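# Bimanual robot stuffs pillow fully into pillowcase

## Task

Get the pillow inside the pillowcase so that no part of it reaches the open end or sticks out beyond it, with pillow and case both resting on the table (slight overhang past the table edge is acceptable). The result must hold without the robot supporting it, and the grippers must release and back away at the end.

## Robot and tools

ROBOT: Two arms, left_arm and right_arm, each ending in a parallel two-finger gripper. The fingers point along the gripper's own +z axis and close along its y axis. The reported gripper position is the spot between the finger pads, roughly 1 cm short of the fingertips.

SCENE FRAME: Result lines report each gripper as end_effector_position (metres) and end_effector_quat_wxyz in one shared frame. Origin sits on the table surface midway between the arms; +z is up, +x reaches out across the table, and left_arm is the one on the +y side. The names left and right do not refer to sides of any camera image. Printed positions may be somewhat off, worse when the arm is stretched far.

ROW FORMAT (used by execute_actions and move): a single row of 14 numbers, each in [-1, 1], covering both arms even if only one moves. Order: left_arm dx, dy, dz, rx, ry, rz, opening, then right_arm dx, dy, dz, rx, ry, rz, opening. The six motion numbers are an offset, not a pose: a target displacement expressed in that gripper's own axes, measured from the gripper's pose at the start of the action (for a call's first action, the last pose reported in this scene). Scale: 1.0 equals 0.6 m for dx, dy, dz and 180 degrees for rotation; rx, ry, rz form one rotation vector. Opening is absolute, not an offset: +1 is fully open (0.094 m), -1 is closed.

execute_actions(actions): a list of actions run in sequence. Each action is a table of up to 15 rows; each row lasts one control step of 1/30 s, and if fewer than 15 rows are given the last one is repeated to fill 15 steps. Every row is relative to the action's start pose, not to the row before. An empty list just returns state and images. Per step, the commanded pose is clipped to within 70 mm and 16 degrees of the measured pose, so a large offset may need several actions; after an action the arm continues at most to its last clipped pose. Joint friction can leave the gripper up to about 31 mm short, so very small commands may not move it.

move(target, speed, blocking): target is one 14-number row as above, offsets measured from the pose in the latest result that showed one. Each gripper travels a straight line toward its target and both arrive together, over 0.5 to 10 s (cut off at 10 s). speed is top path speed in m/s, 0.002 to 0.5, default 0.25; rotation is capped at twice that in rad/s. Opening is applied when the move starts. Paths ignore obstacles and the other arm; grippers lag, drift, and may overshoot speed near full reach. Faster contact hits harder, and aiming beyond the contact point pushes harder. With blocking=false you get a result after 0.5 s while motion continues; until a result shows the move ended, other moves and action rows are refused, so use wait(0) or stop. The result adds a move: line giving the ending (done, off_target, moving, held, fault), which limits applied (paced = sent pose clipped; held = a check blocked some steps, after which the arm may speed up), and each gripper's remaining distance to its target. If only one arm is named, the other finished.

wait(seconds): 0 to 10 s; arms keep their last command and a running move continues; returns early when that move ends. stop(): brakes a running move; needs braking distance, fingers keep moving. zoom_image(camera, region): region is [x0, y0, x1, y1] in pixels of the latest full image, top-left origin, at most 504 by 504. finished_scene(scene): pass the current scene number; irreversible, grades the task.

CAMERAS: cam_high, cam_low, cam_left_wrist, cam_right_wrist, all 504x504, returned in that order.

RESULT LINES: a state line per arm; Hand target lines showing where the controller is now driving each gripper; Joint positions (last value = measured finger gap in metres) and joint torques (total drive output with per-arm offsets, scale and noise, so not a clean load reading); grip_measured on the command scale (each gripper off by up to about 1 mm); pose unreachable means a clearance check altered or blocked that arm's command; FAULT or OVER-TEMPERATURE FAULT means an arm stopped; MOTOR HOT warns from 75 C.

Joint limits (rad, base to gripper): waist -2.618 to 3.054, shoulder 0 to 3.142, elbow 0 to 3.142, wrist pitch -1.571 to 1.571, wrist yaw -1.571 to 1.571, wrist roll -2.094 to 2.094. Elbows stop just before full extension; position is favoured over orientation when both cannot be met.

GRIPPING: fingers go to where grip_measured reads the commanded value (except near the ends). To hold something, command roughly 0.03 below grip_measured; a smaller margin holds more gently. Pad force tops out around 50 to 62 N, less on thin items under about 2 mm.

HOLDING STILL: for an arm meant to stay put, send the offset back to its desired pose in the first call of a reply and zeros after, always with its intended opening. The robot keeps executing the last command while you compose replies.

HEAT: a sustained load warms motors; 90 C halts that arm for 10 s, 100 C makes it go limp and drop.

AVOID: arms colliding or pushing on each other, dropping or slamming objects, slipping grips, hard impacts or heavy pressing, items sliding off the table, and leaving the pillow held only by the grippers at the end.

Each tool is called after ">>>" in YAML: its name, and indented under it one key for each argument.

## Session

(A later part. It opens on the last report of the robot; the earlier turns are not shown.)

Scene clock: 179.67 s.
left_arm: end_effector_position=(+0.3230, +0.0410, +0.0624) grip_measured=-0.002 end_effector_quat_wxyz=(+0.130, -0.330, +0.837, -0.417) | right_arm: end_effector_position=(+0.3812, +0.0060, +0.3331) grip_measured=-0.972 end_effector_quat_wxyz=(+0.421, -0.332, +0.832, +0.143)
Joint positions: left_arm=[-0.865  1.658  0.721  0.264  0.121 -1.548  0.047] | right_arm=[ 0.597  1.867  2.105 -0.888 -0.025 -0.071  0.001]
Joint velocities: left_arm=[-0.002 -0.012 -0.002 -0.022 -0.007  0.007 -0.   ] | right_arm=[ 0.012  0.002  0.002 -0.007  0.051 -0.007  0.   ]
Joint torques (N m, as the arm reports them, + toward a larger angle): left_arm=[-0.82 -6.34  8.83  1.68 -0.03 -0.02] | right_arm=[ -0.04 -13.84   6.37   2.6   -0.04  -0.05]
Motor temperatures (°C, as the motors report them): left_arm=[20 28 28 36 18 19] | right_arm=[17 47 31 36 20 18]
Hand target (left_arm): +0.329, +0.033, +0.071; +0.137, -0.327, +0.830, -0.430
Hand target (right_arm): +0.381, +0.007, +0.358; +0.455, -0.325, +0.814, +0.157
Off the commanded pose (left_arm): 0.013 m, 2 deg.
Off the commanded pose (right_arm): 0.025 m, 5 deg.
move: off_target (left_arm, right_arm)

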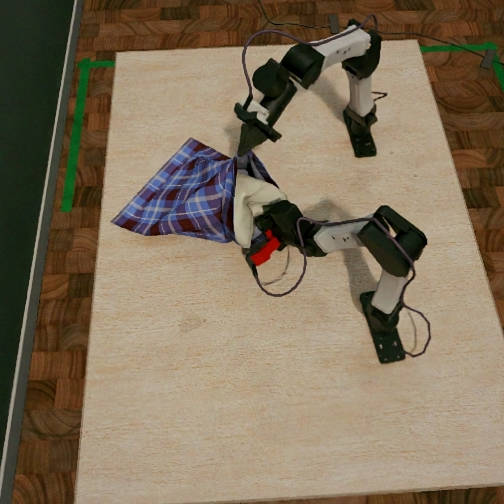

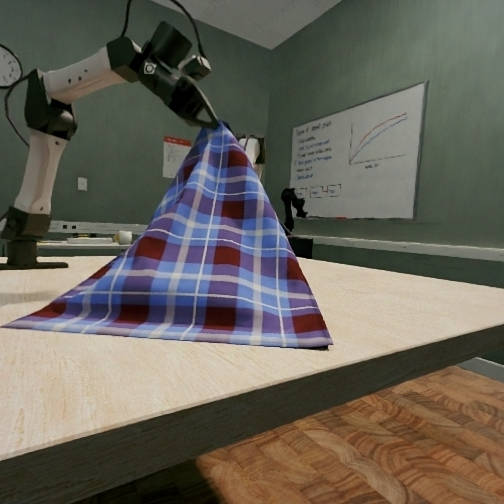

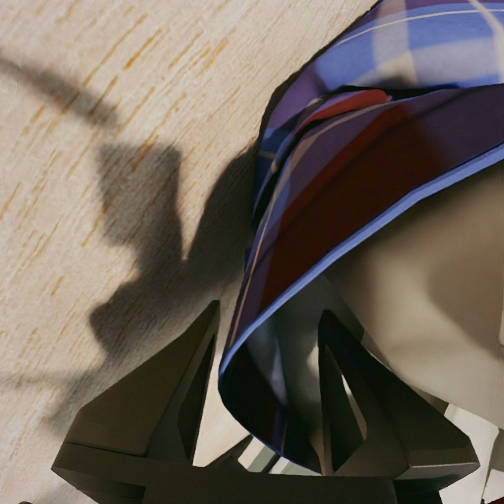

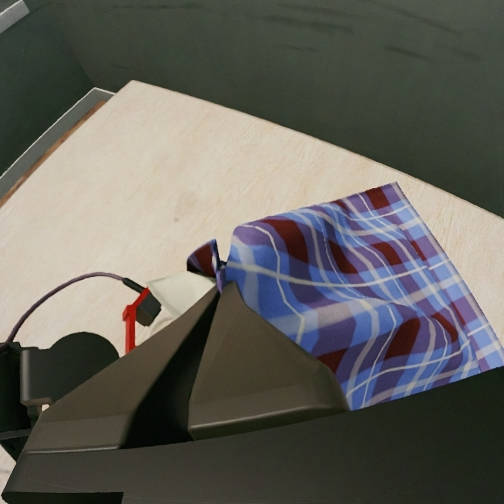

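>>> move:
  target: [0,0,0.015,0,0,0,-1,-0.03,0,-0.02,0,-0.03,0,-1]

>>> move:
  target: [-0.05,-0.05,-0.27,0,0,0,-1,-0.03,0,-0.02,0,-0.03,0,-1]
  speed: 0.1

>>> move:
  target: [0,-0.33,-0.24,0.05,0,0,-1,-0.17,0,-0.13,0,-0.12,0,-1]
  speed: 0.12

Scene clock: 188.23 s.
left_arm: end_effector_position=(+0.3222, +0.0417, +0.0509) grip_measured=-0.982 end_effector_quat_wxyz=(+0.125, -0.333, +0.842, -0.407) | right_arm: end_effector_position=(+0.3808, +0.0057, +0.3284) grip_measured=-0.972 end_effector_quat_wxyz=(+0.423, -0.331, +0.831, +0.144)
Joint positions: left_arm=[-0.865  1.688  0.721  0.269  0.121 -1.548  0.001] | right_arm=[ 0.597  1.848  2.054 -0.852 -0.025 -0.071  0.001]
Joint velocities: left_arm=[-0.002 -0.002 -0.012  0.051 -0.037 -0.022  0.   ] | right_arm=[ 0.012 -0.007  0.002 -0.066 -0.007 -0.125  0.001]
Joint torques (N m, as the arm reports them, + toward a larger angle): left_arm=[-0.42 -6.55  8.28  1.65  0.01  0.03] | right_arm=[  0.04 -13.85   6.38   2.66  -0.04  -0.05]
Motor temperatures (°C, as the motors report them): left_arm=[20 27 28 36 18 19] | right_arm=[17 47 31 36 20 18]
Hand target (left_arm): +0.327, +0.036, +0.057; +0.130, -0.330, +0.837, -0.417
Hand target (right_arm): +0.381, +0.007, +0.354; +0.458, -0.324, +0.812, +0.158
Off the commanded pose (left_arm): 0.010 m, 1 deg.
Off the commanded pose (right_arm): 0.026 m, 5 deg.
move: off_target (right_arm)

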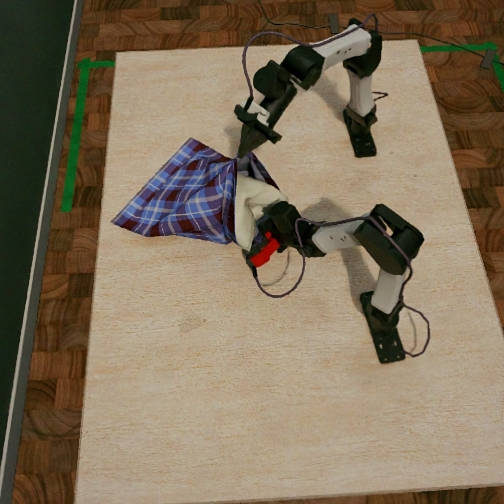

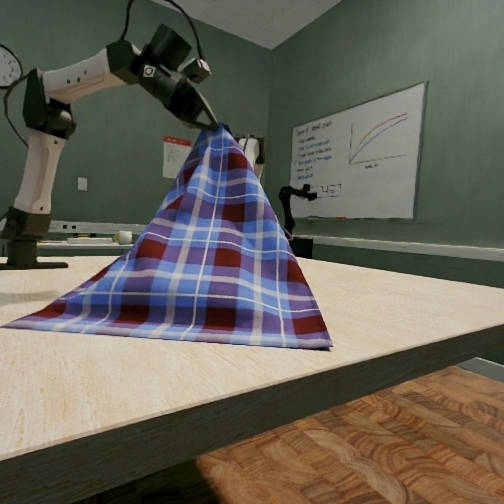

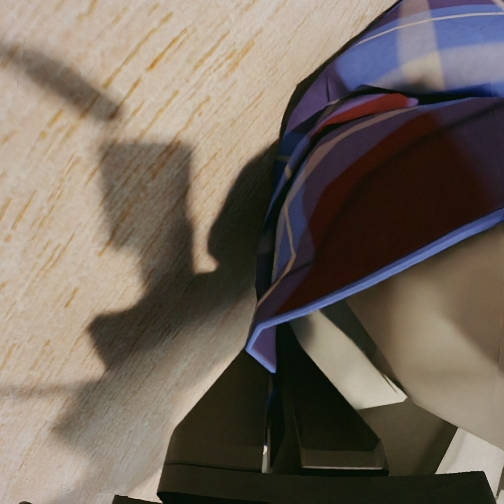

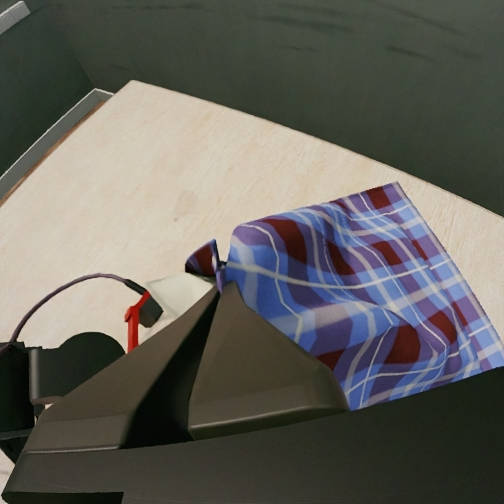

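Scene clock: 190.50 s.
left_arm: end_effector_position=(+0.2769, +0.1447, +0.1624) grip_measured=-0.982 end_effector_quat_wxyz=(+0.113, -0.340, +0.847, -0.394) | right_arm: end_effector_position=(+0.3821, +0.0076, +0.3335) grip_measured=-0.972 end_effector_quat_wxyz=(+0.438, -0.329, +0.823, +0.150)
Joint positions: left_arm=[-0.633  1.091  0.773 -0.45   0.297 -1.396  0.001] | right_arm=[ 0.597  1.828  2.018 -0.798 -0.029 -0.071  0.001]
Joint velocities: left_arm=[-0.002 -0.002 -0.017 -0.007  0.007 -0.022  0.   ] | right_arm=[ 0.037 -0.007 -0.002  0.007 -0.022  0.051 -0.   ]
Joint torques (N m, as the arm reports them, + toward a larger angle): left_arm=[ 0.75 -4.4  10.24  1.45  0.15  0.13] | right_arm=[  0.03 -13.31   5.89   2.47  -0.01  -0.08]
Motor temperatures (°C, as the motors report them): left_arm=[20 27 28 36 18 19] | right_arm=[17 47 31 36 20 18]
Hand target (left_arm): +0.281, +0.145, +0.177; +0.125, -0.333, +0.841, -0.407
Hand target (right_arm): +0.381, +0.007, +0.350; +0.461, -0.324, +0.811, +0.159
Off the commanded pose (left_arm): 0.014 m, 2 deg.
Off the commanded pose (right_arm): 0.016 m, 3 deg.
move: off_target (left_arm, right_arm)

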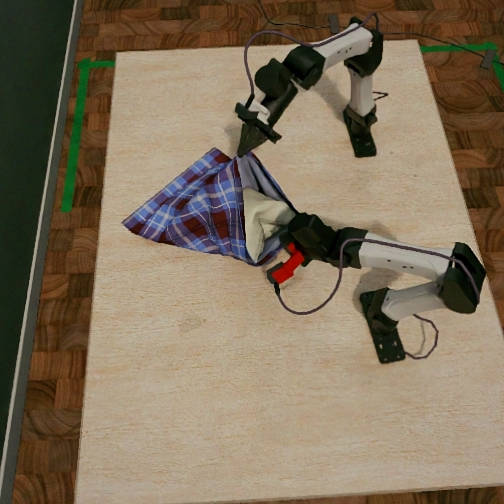

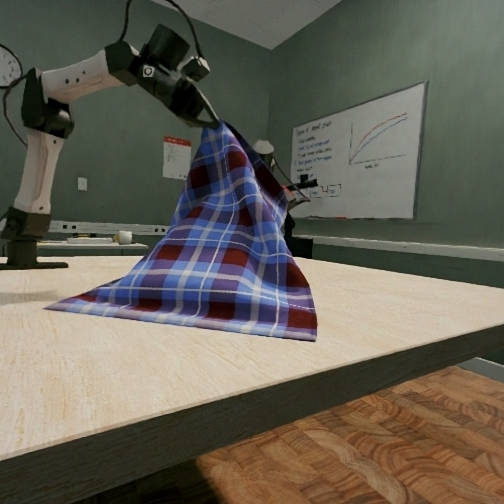

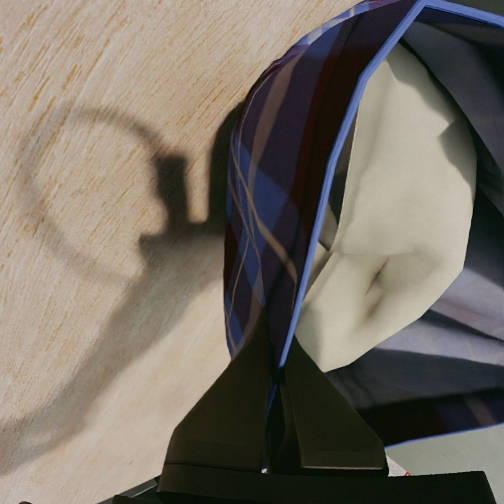

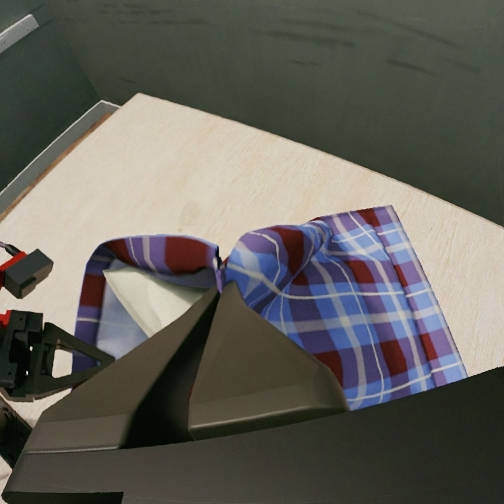

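Scene clock: 193.13 s.
left_arm: end_effector_position=(+0.3042, +0.1379, +0.3927) grip_measured=-0.982 end_effector_quat_wxyz=(+0.132, -0.333, +0.822, -0.443) | right_arm: end_effector_position=(+0.3807, +0.0094, +0.4251) grip_measured=-0.972 end_effector_quat_wxyz=(+0.551, -0.303, +0.753, +0.193)
Joint positions: left_arm=[-0.585  1.372  1.84  -1.125  0.355 -1.405  0.001] | right_arm=[ 0.597  1.759  2.061 -0.625 -0.043 -0.06   0.001]
Joint velocities: left_arm=[-0.027  0.002  0.007 -0.007  0.051 -0.007  0.001] | right_arm=[ 0.002 -0.007 -0.017 -0.007 -0.037 -0.051 -0.001]
Joint torques (N m, as the arm reports them, + toward a larger angle): left_arm=[ 0.67 -3.7   8.89  1.71  0.2   0.  ] | right_arm=[ -0.05 -12.16   9.06   2.57  -0.06   0.02]
Motor temperatures (°C, as the motors report them): left_arm=[20 27 29 36 18 19] | right_arm=[17 47 31 37 20 18]
Hand target (left_arm): +0.308, +0.137, +0.405; +0.140, -0.329, +0.813, -0.459
Hand target (right_arm): +0.373, +0.005, +0.460; +0.585, -0.293, +0.727, +0.210
Off the commanded pose (left_arm): 0.013 m, 2 deg.
Off the commanded pose (right_arm): 0.037 m, 5 deg.
move: off_target (left_arm, right_arm)

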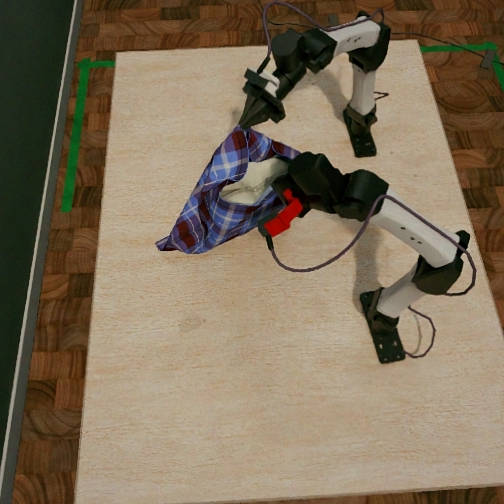

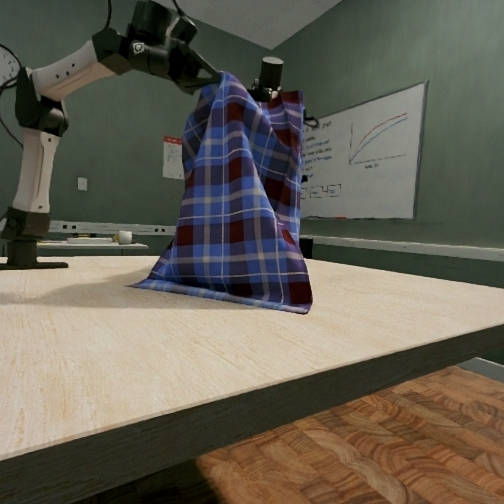

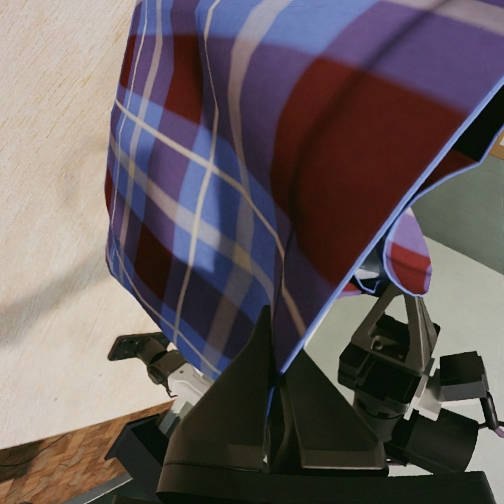

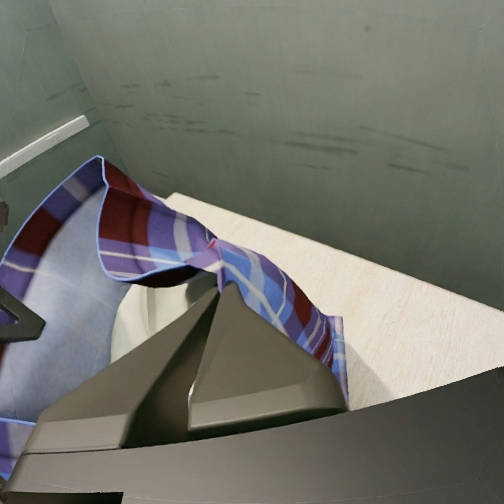

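>>> move:
  target: [0,-0.21,0.06,0.06,0,0,-1,-0.15,-0.17,-0.08,0,-0.08,0,-1]
  speed: 0.1

>>> move:
  target: [0,0.42,-0.15,0,0,0,-1,0.17,0.36,0.05,0,0.05,0,-1]
  speed: 0.1

Scene clock: 209.77 s.
left_arm: end_effector_position=(+0.3775, +0.0686, +0.4609) grip_measured=-0.982 end_effector_quat_wxyz=(+0.153, -0.326, +0.786, -0.503) | right_arm: end_effector_position=(+0.4365, -0.0738, +0.5081) grip_measured=-0.972 end_effector_quat_wxyz=(+0.618, -0.275, +0.700, +0.229)
Joint positions: left_arm=[-0.672  1.839  2.543 -1.192  0.3   -1.513  0.001] | right_arm=[ 0.306  1.88   2.411 -0.67  -0.341 -0.067  0.001]
Joint velocities: left_arm=[-0.002 -0.002  0.007 -0.066 -0.007 -0.022 -0.001] | right_arm=[-0.007 -0.007 -0.002 -0.051 -0.037  0.051  0.   ]
Joint torques (N m, as the arm reports them, + toward a larger angle): left_arm=[-0.81 -7.27  7.8   1.87  0.04  0.01] | right_arm=[-0.37 -9.2   8.65  2.58 -0.09 -0.01]
Motor temperatures (°C, as the motors report them): left_arm=[20 26 29 37 18 19] | right_arm=[17 46 32 38 20 18]
Hand target (left_arm): +0.377, +0.066, +0.474; +0.163, -0.319, +0.777, -0.518
Hand target (right_arm): +0.434, -0.077, +0.529; +0.641, -0.272, +0.679, +0.234
Off the commanded pose (left_arm): 0.014 m, 2 deg.
Off the commanded pose (right_arm): 0.022 m, 4 deg.
move: off_target (left_arm, right_arm)

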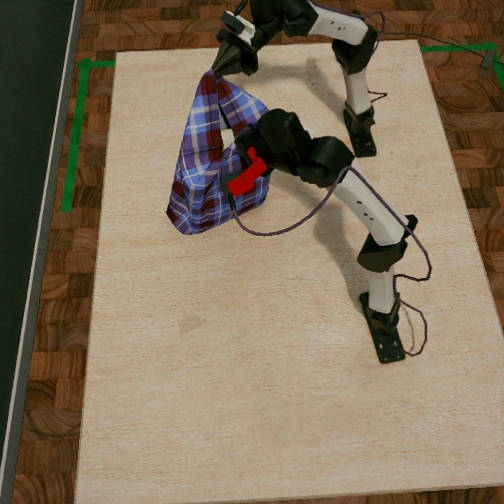

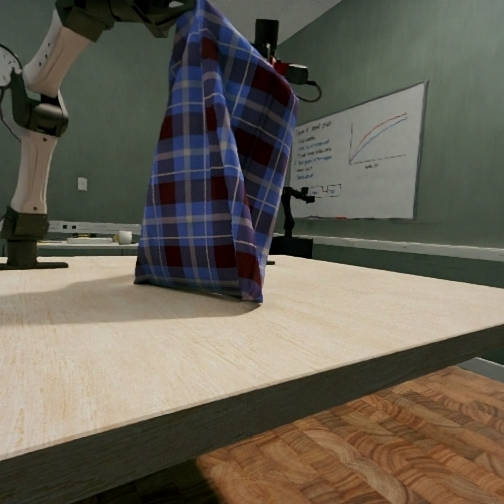

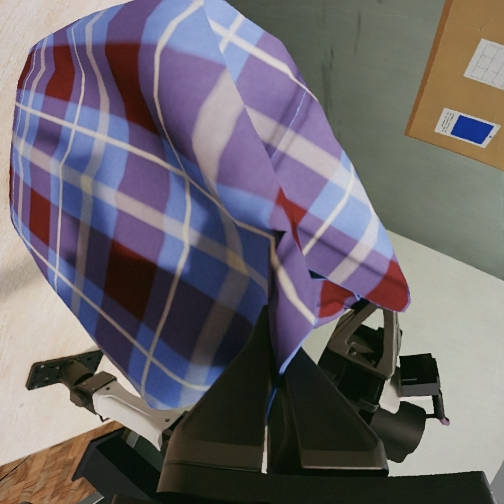

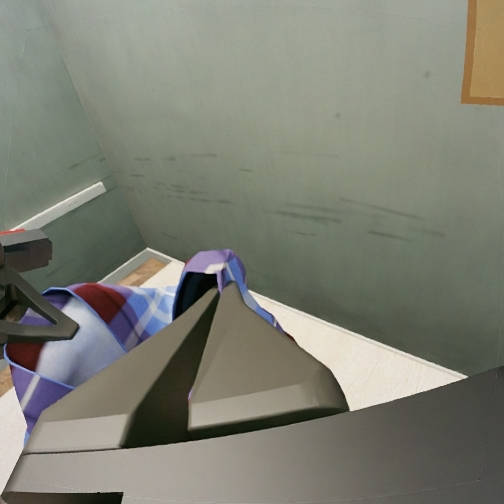

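Scene clock: 212.93 s.
left_arm: end_effector_position=(+0.2358, +0.2035, +0.2763) grip_measured=-0.982 end_effector_quat_wxyz=(+0.146, -0.337, +0.787, -0.495) | right_arm: end_effector_position=(+0.3006, +0.0914, +0.3992) grip_measured=-0.972 end_effector_quat_wxyz=(+0.558, -0.307, +0.746, +0.195)
Joint positions: left_arm=[-0.325  0.761  0.939 -0.774  0.591 -1.326  0.001] | right_arm=[ 0.915  1.721  1.886 -0.482  0.255  0.028  0.001]
Joint velocities: left_arm=[-0.002  0.007 -0.017  0.022  0.037 -0.051  0.001] | right_arm=[-0.012  0.007 -0.002  0.037 -0.022 -0.022  0.001]
Joint torques (N m, as the arm reports them, + toward a larger angle): left_arm=[ 0.67 -1.44  6.93  1.69  0.29  0.15] | right_arm=[ 0.37 -8.72  6.1   2.6   0.14  0.03]
Motor temperatures (°C, as the motors report them): left_arm=[20 25 29 37 18 19] | right_arm=[17 46 32 38 20 18]
Hand target (left_arm): +0.235, +0.203, +0.279; +0.153, -0.326, +0.785, -0.503
Hand target (right_arm): +0.302, +0.097, +0.398; +0.564, -0.299, +0.744, +0.199
Off the commanded pose (left_arm): 0.002 m, 2 deg.
Off the commanded pose (right_arm): 0.007 m, 2 deg.
move: done

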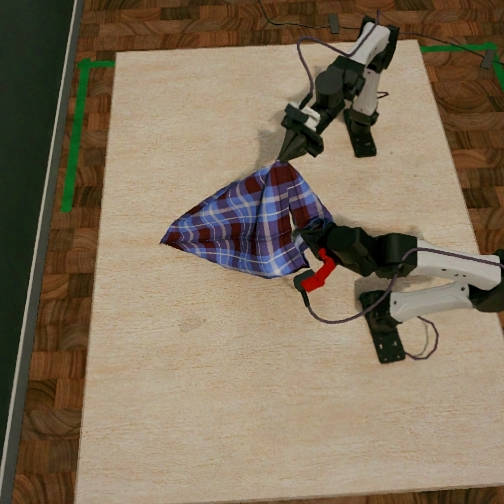

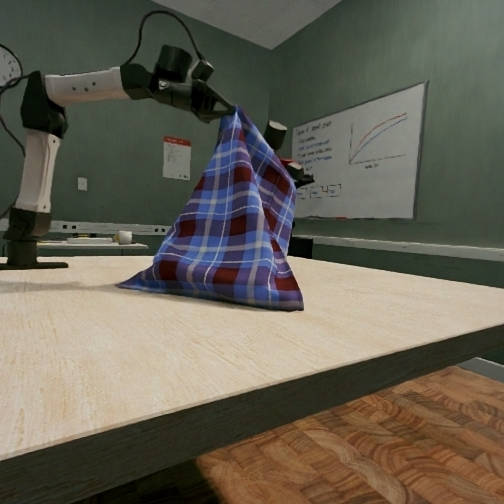

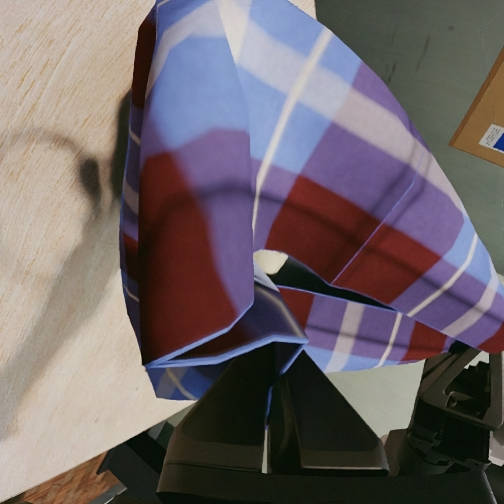

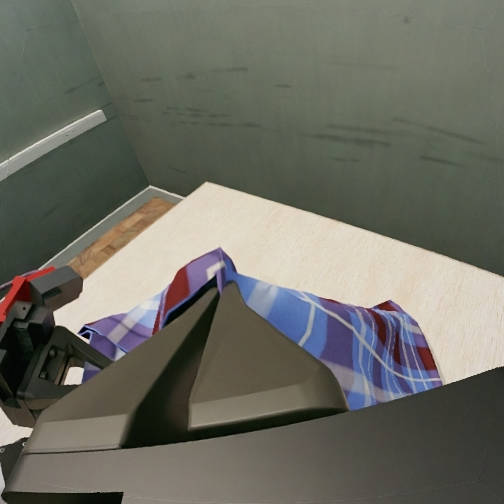

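>>> move:
  target: [-0.215,0.32,0.03,-0.09,0.147,0.078,-1,0.2,0.18,0.155,-0.13,0,-0.04,-1]
  speed: 0.1

Scene clock: 222.60 s.
left_arm: end_effector_position=(+0.2634, +0.3311, +0.0822) grip_measured=-0.982 end_effector_quat_wxyz=(-0.026, -0.139, +0.893, -0.426) | right_arm: end_effector_position=(+0.2756, +0.1972, +0.2553) grip_measured=-0.972 end_effector_quat_wxyz=(+0.491, -0.453, +0.681, +0.300)
Joint positions: left_arm=[ 0.35   1.743  1.03  -1.284  0.799  0.35   0.001] | right_arm=[ 0.943  1.934  1.606 -0.017 -0.107 -0.077  0.001]
Joint velocities: left_arm=[-0.002  0.002 -0.002  0.022  0.022 -0.022 -0.002] | right_arm=[-0.027 -0.017  0.007 -0.037 -0.051  0.037 -0.   ]
Joint torques (N m, as the arm reports them, + toward a larger angle): left_arm=[ 0.63 -6.01  7.36 -0.45  0.34  0.17] | right_arm=[  0.71 -11.7    7.03   2.6   -0.09  -0.21]
Motor temperatures (°C, as the motors report them): left_arm=[20 25 28 36 18 19] | right_arm=[17 44 31 38 20 18]
Hand target (left_arm): +0.266, +0.335, +0.084; -0.023, -0.137, +0.895, -0.425
Hand target (right_arm): +0.270, +0.203, +0.253; +0.496, -0.460, +0.670, +0.306
Off the commanded pose (left_arm): 0.005 m, 1 deg.
Off the commanded pose (right_arm): 0.007 m, 2 deg.
move: done

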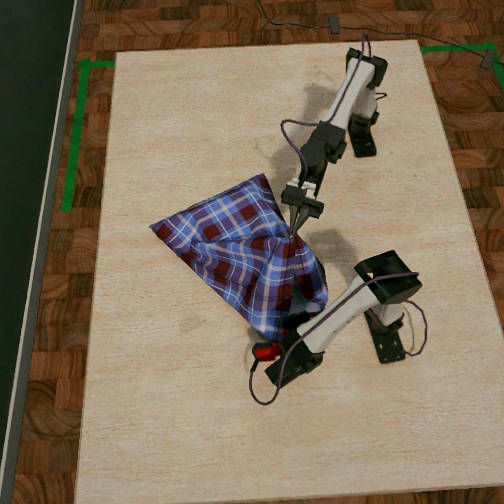

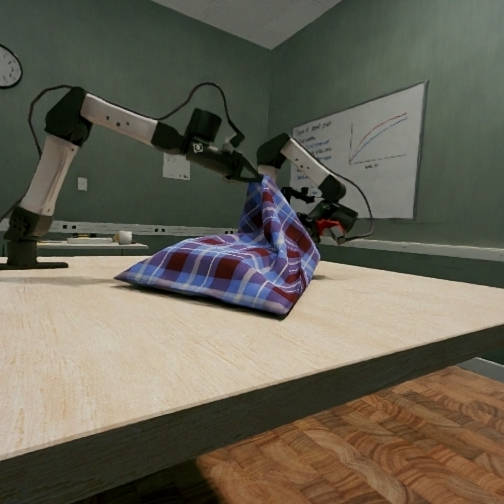

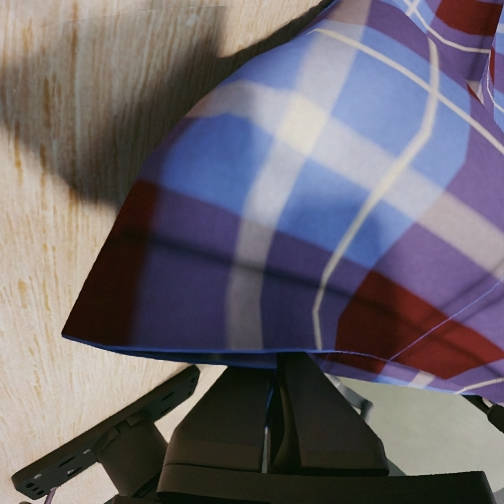

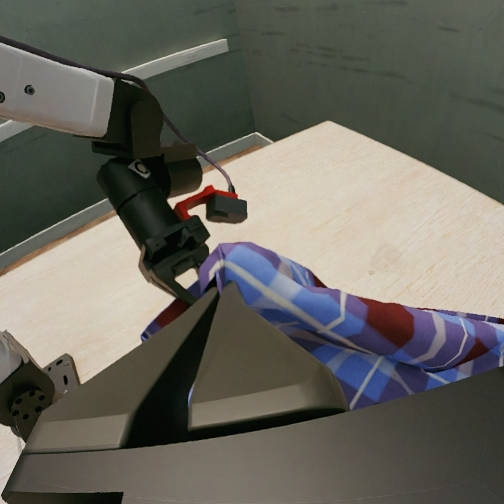

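>>> move:
  target: [0,0,0,0,0,0,-0.2,0,0,0,0,0,0,-1]

>>> move:
  target: [0,0.12,-0.25,-0.1,0,0,-0.2,0,0,0,0,0,0,-1]
  speed: 0.2

>>> move:
  target: [0,0,0,0,0,0,-0.2,0.155,0.165,0.19,0,0,0,-1]
  speed: 0.15

>>> move:
  target: [0,0,0,0,0,0,-0.2,0,0,0,0,0,0,0]

>>> move:
  target: [0,0,0,0,0,0,-0.2,-0.2,0,-0.3,0,0,0,0]

Scene clock: 231.43 s.
left_arm: end_effector_position=(+0.2632, +0.3312, +0.0821) grip_measured=-0.202 end_effector_quat_wxyz=(-0.026, -0.138, +0.894, -0.426) | right_arm: end_effector_position=(+0.2753, +0.1968, +0.2539) grip_measured=-0.972 end_effector_quat_wxyz=(+0.489, -0.454, +0.682, +0.299)
Joint positions: left_arm=[ 0.35   1.743  1.03  -1.284  0.798  0.352  0.037] | right_arm=[ 0.943  1.934  1.606 -0.023 -0.107 -0.077  0.001]
Joint velocities: left_arm=[ 0.002 -0.002 -0.007  0.007 -0.022 -0.022 -0.   ] | right_arm=[-0.012  0.027 -0.007 -0.081 -0.007 -0.007 -0.001]
Joint torques (N m, as the arm reports them, + toward a larger angle): left_arm=[-0.1  -6.65  5.59 -0.35  0.4   0.03] | right_arm=[  0.06 -12.41   7.81   2.3    0.    -0.11]
Motor temperatures (°C, as the motors report them): left_arm=[20 25 28 34 18 19] | right_arm=[17 44 31 39 20 18]
Hand target (left_arm): +0.263, +0.331, +0.082; -0.026, -0.139, +0.893, -0.427
Hand target (right_arm): +0.276, +0.197, +0.255; +0.491, -0.453, +0.681, +0.300
Off the commanded pose (left_arm): 0.000 m, 0 deg.
Off the commanded pose (right_arm): 0.002 m, 0 deg.
move: done

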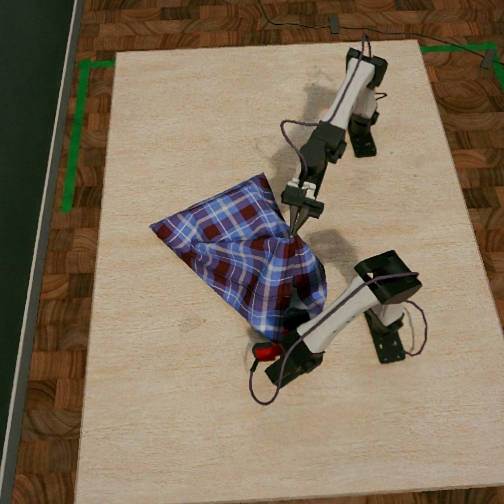

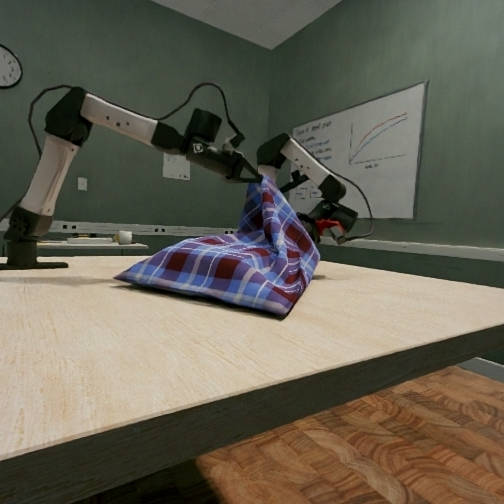

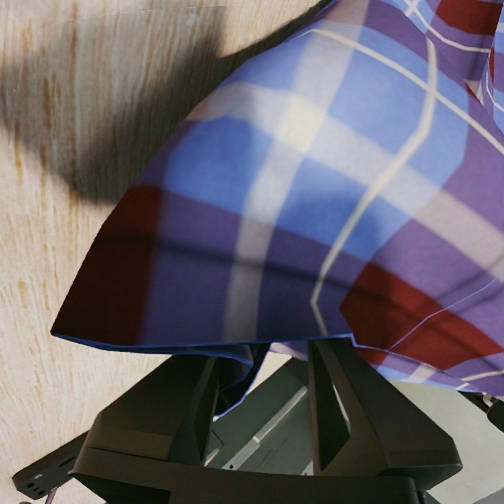

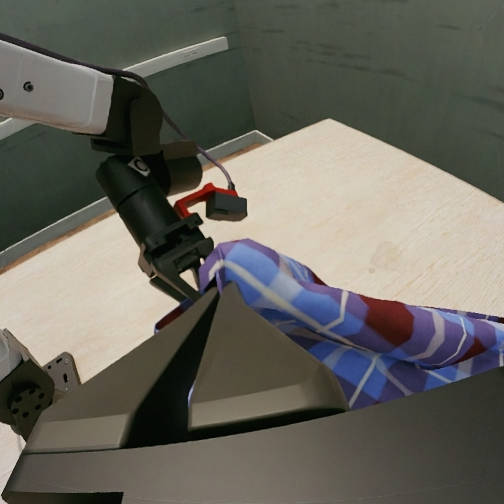

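Scene clock: 232.83 s.
left_arm: end_effector_position=(+0.2344, +0.4879, +0.1166) grip_measured=-0.202 end_effector_quat_wxyz=(-0.008, -0.150, +0.955, -0.254) | right_arm: end_effector_position=(+0.2750, +0.1965, +0.2526) grip_measured=-0.972 end_effector_quat_wxyz=(+0.487, -0.454, +0.683, +0.298)
Joint positions: left_arm=[ 0.715  1.804  1.425 -1.548  0.38   0.6    0.037] | right_arm=[ 0.943  1.934  1.606 -0.029 -0.107 -0.077  0.001]
Joint velocities: left_arm=[-0.002  0.007  0.007  0.022  0.007 -0.066 -0.001] | right_arm=[-0.007 -0.012  0.007 -0.051  0.022 -0.022  0.   ]
Joint torques (N m, as the arm reports them, + toward a larger angle): left_arm=[ 0.09 -8.45  7.81 -0.4   0.22  0.12] | right_arm=[  0.03 -12.53   7.77   2.26  -0.02  -0.09]
Motor temperatures (°C, as the motors report them): left_arm=[20 25 28 34 18 19] | right_arm=[17 45 31 39 20 18]
Hand target (left_arm): +0.234, +0.490, +0.122; -0.004, -0.144, +0.958, -0.247
Hand target (right_arm): +0.275, +0.197, +0.254; +0.489, -0.454, +0.682, +0.299
Off the commanded pose (left_arm): 0.007 m, 6 deg.
Off the commanded pose (right_arm): 0.001 m, 0 deg.
joint sent to its limit (left arm) — the command would take joint 4 (wrist pitch) past its lower limit, so that joint was sent only as far as its limit.
move: off_target (left_arm)

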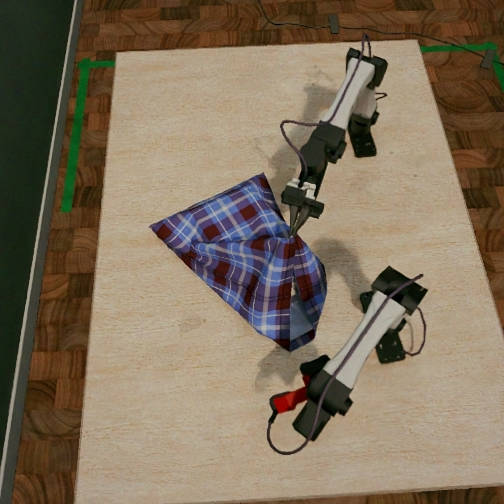

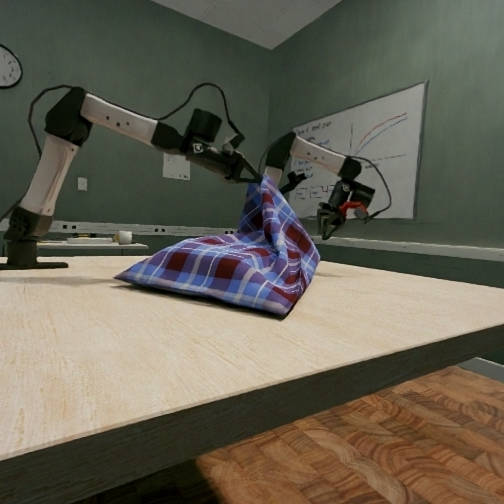

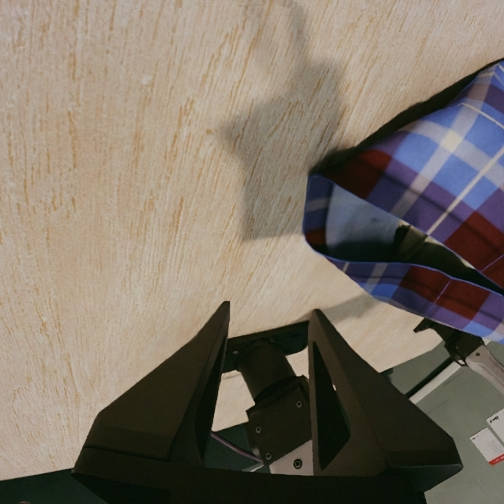

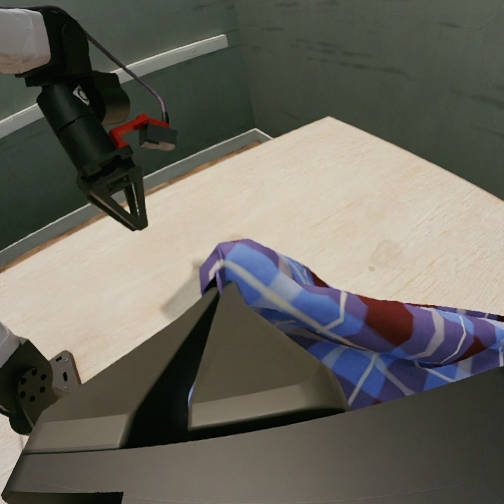

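Scene clock: 234.70 s.
left_arm: end_effector_position=(+0.2343, +0.4879, +0.1165) grip_measured=-0.202 end_effector_quat_wxyz=(-0.008, -0.150, +0.955, -0.254) | right_arm: end_effector_position=(+0.2185, +0.2945, +0.1101) grip_measured=-0.972 end_effector_quat_wxyz=(+0.473, -0.467, +0.691, +0.283)
Joint positions: left_arm=[ 0.715  1.804  1.425 -1.548  0.38   0.6    0.037] | right_arm=[ 1.145  2.328  1.687  0.237  0.083 -0.021  0.001]
Joint velocities: left_arm=[ 0.007 -0.002 -0.007  0.037 -0.022 -0.051 -0.001] | right_arm=[ 0.002 -0.002  0.007  0.007 -0.066 -0.051 -0.001]
Joint torques (N m, as the arm reports them, + toward a larger angle): left_arm=[-0.11 -7.74  6.21 -0.3   0.26  0.03] | right_arm=[  0.58 -14.9    9.67   2.44   0.08   0.02]
Motor temperatures (°C, as the motors report them): left_arm=[20 25 28 33 18 19] | right_arm=[17 45 31 39 20 18]
Hand target (left_arm): +0.234, +0.488, +0.117; -0.008, -0.150, +0.955, -0.254
Hand target (right_arm): +0.218, +0.303, +0.125; +0.489, -0.456, +0.682, +0.297
Off the commanded pose (left_arm): 0.000 m, 0 deg.
Off the commanded pose (right_arm): 0.015 m, 3 deg.
move: off_target (right_arm)

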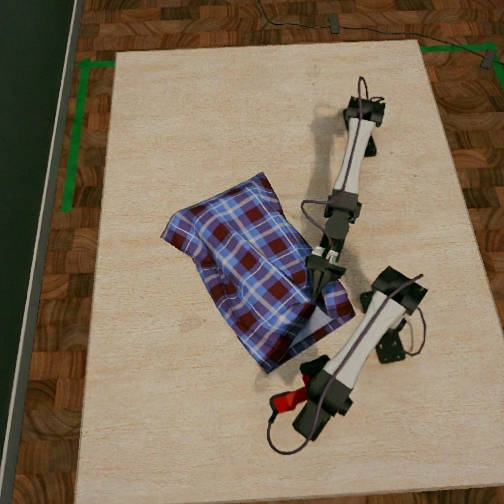

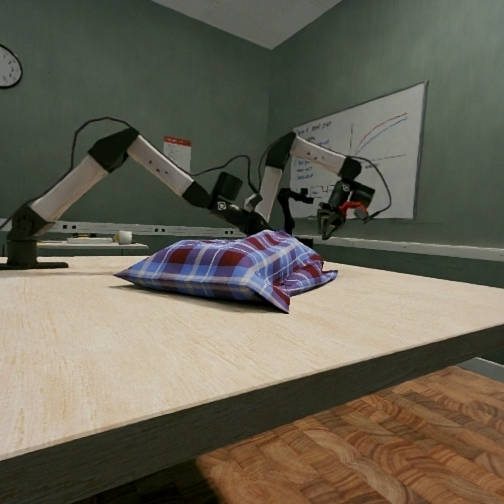

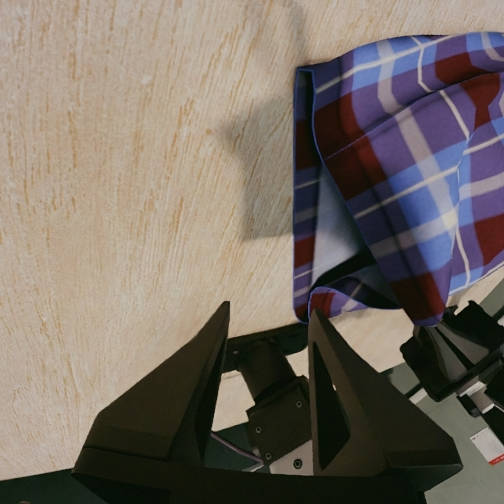

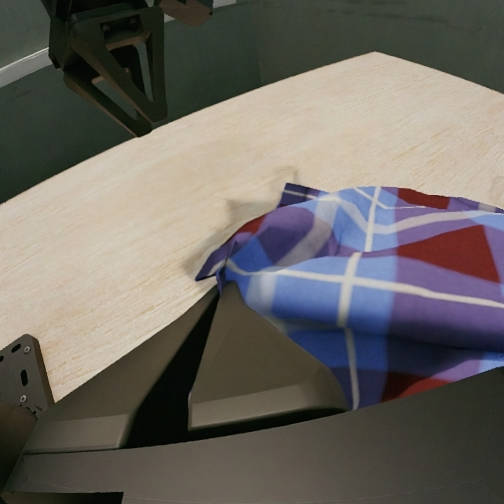

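Scene clock: 235.20 s.
left_arm: end_effector_position=(+0.2343, +0.4879, +0.1165) grip_measured=-0.202 end_effector_quat_wxyz=(-0.008, -0.150, +0.955, -0.254) | right_arm: end_effector_position=(+0.2185, +0.2945, +0.1101) grip_measured=-0.001 end_effector_quat_wxyz=(+0.473, -0.467, +0.691, +0.283)
Joint positions: left_arm=[ 0.715  1.804  1.425 -1.548  0.38   0.6    0.037] | right_arm=[ 1.145  2.328  1.687  0.237  0.083 -0.021  0.047]
Joint velocities: left_arm=[-0.002  0.007 -0.007  0.037  0.022 -0.11  -0.   ] | right_arm=[ 0.007 -0.002  0.017  0.022  0.007 -0.051  0.001]
Joint torques (N m, as the arm reports them, + toward a larger angle): left_arm=[-0.11 -7.74  6.22 -0.3   0.26  0.03] | right_arm=[  0.19 -15.65   7.52   2.18   0.03  -0.08]
Motor temperatures (°C, as the motors report them): left_arm=[20 25 28 33 18 19] | right_arm=[17 45 31 39 20 18]
Hand target (left_arm): +0.234, +0.488, +0.117; -0.008, -0.150, +0.955, -0.254
Hand target (right_arm): +0.218, +0.295, +0.110; +0.473, -0.467, +0.691, +0.283
Off the commanded pose (left_arm): 0.000 m, 0 deg.
Off the commanded pose (right_arm): 0.000 m, 0 deg.
move: done

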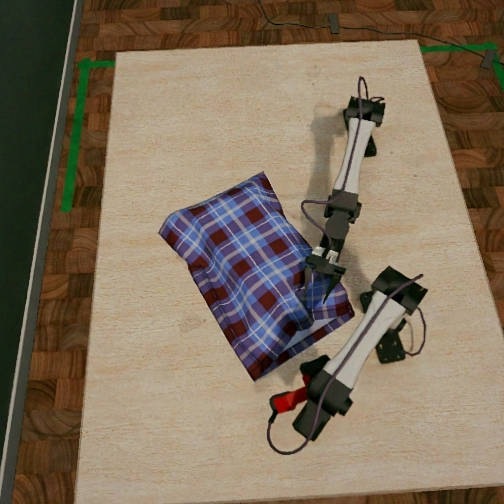

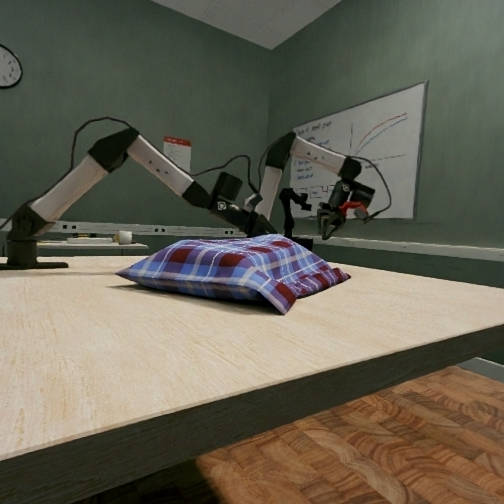

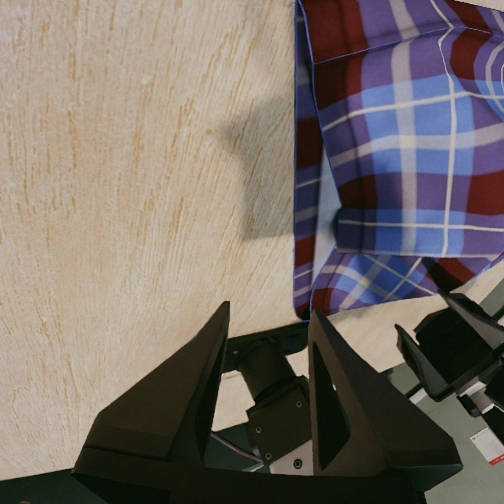

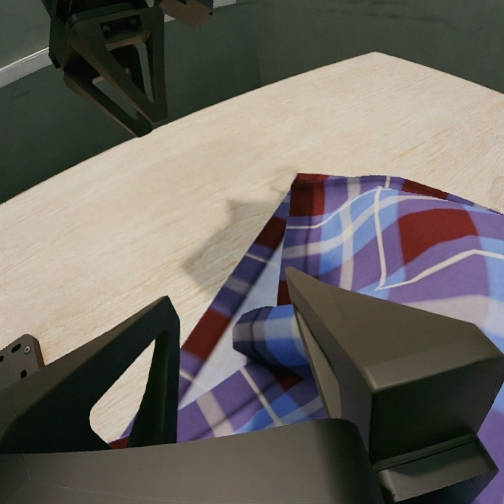

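Scene clock: 236.77 s.
left_arm: end_effector_position=(+0.2343, +0.4879, +0.1165) grip_measured=-0.202 end_effector_quat_wxyz=(-0.008, -0.150, +0.955, -0.254) | right_arm: end_effector_position=(+0.1686, +0.1871, +0.2823) grip_measured=-0.001 end_effector_quat_wxyz=(+0.471, -0.471, +0.692, +0.278)
Joint positions: left_arm=[ 0.715  1.804  1.425 -1.548  0.38   0.6    0.037] | right_arm=[ 1.172  1.741  1.53  -0.204  0.11  -0.017  0.047]
Joint velocities: left_arm=[ 0.007  0.012  0.007  0.007  0.007 -0.007  0.001] | right_arm=[-0.002 -0.002 -0.007 -0.051 -0.051  0.081 -0.   ]
Joint torques (N m, as the arm reports them, + toward a larger angle): left_arm=[-0.09 -7.75  6.23 -0.3   0.26  0.03] | right_arm=[  0.8  -11.55   8.01   2.16   0.12   0.01]
Motor temperatures (°C, as the motors report them): left_arm=[20 25 28 33 18 19] | right_arm=[17 45 31 39 20 18]
Hand target (left_arm): +0.234, +0.488, +0.117; -0.008, -0.150, +0.955, -0.254
Hand target (right_arm): +0.164, +0.186, +0.288; +0.474, -0.468, +0.691, +0.282
Off the commanded pose (left_arm): 0.000 m, 0 deg.
Off the commanded pose (right_arm): 0.011 m, 1 deg.
move: off_target (right_arm)

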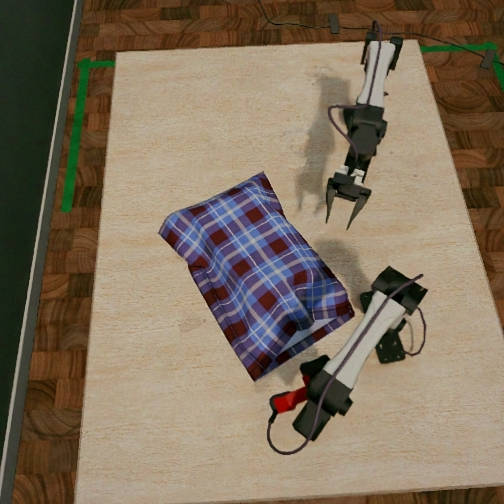

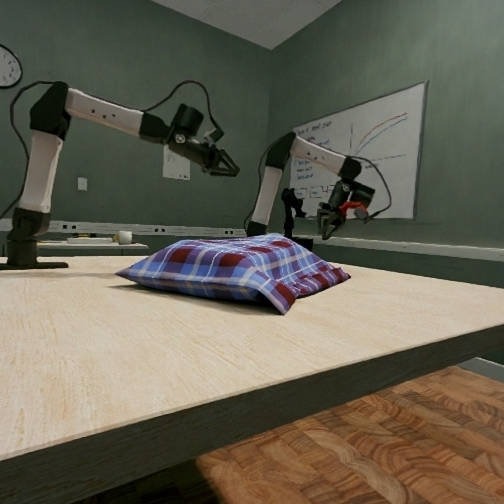

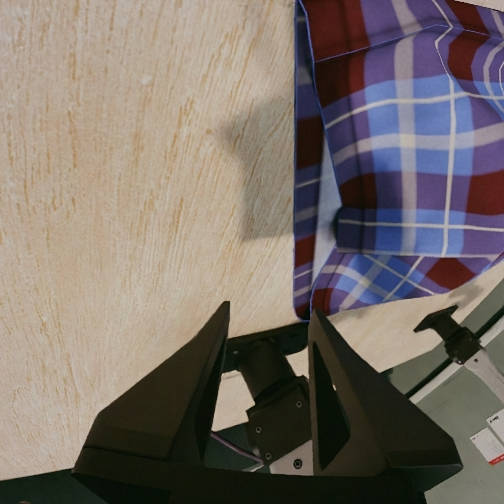

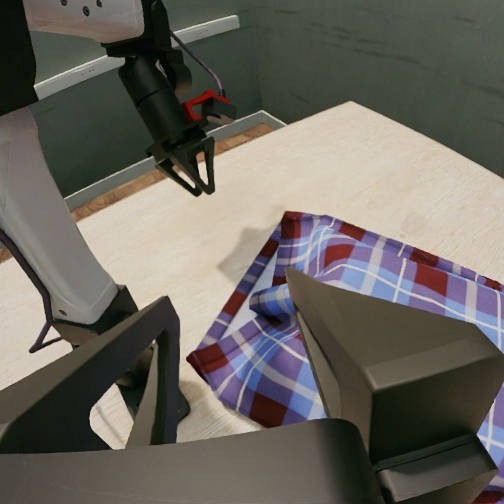

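>>> finished_scene:
  scene: 2

The scene is finished: the task was done.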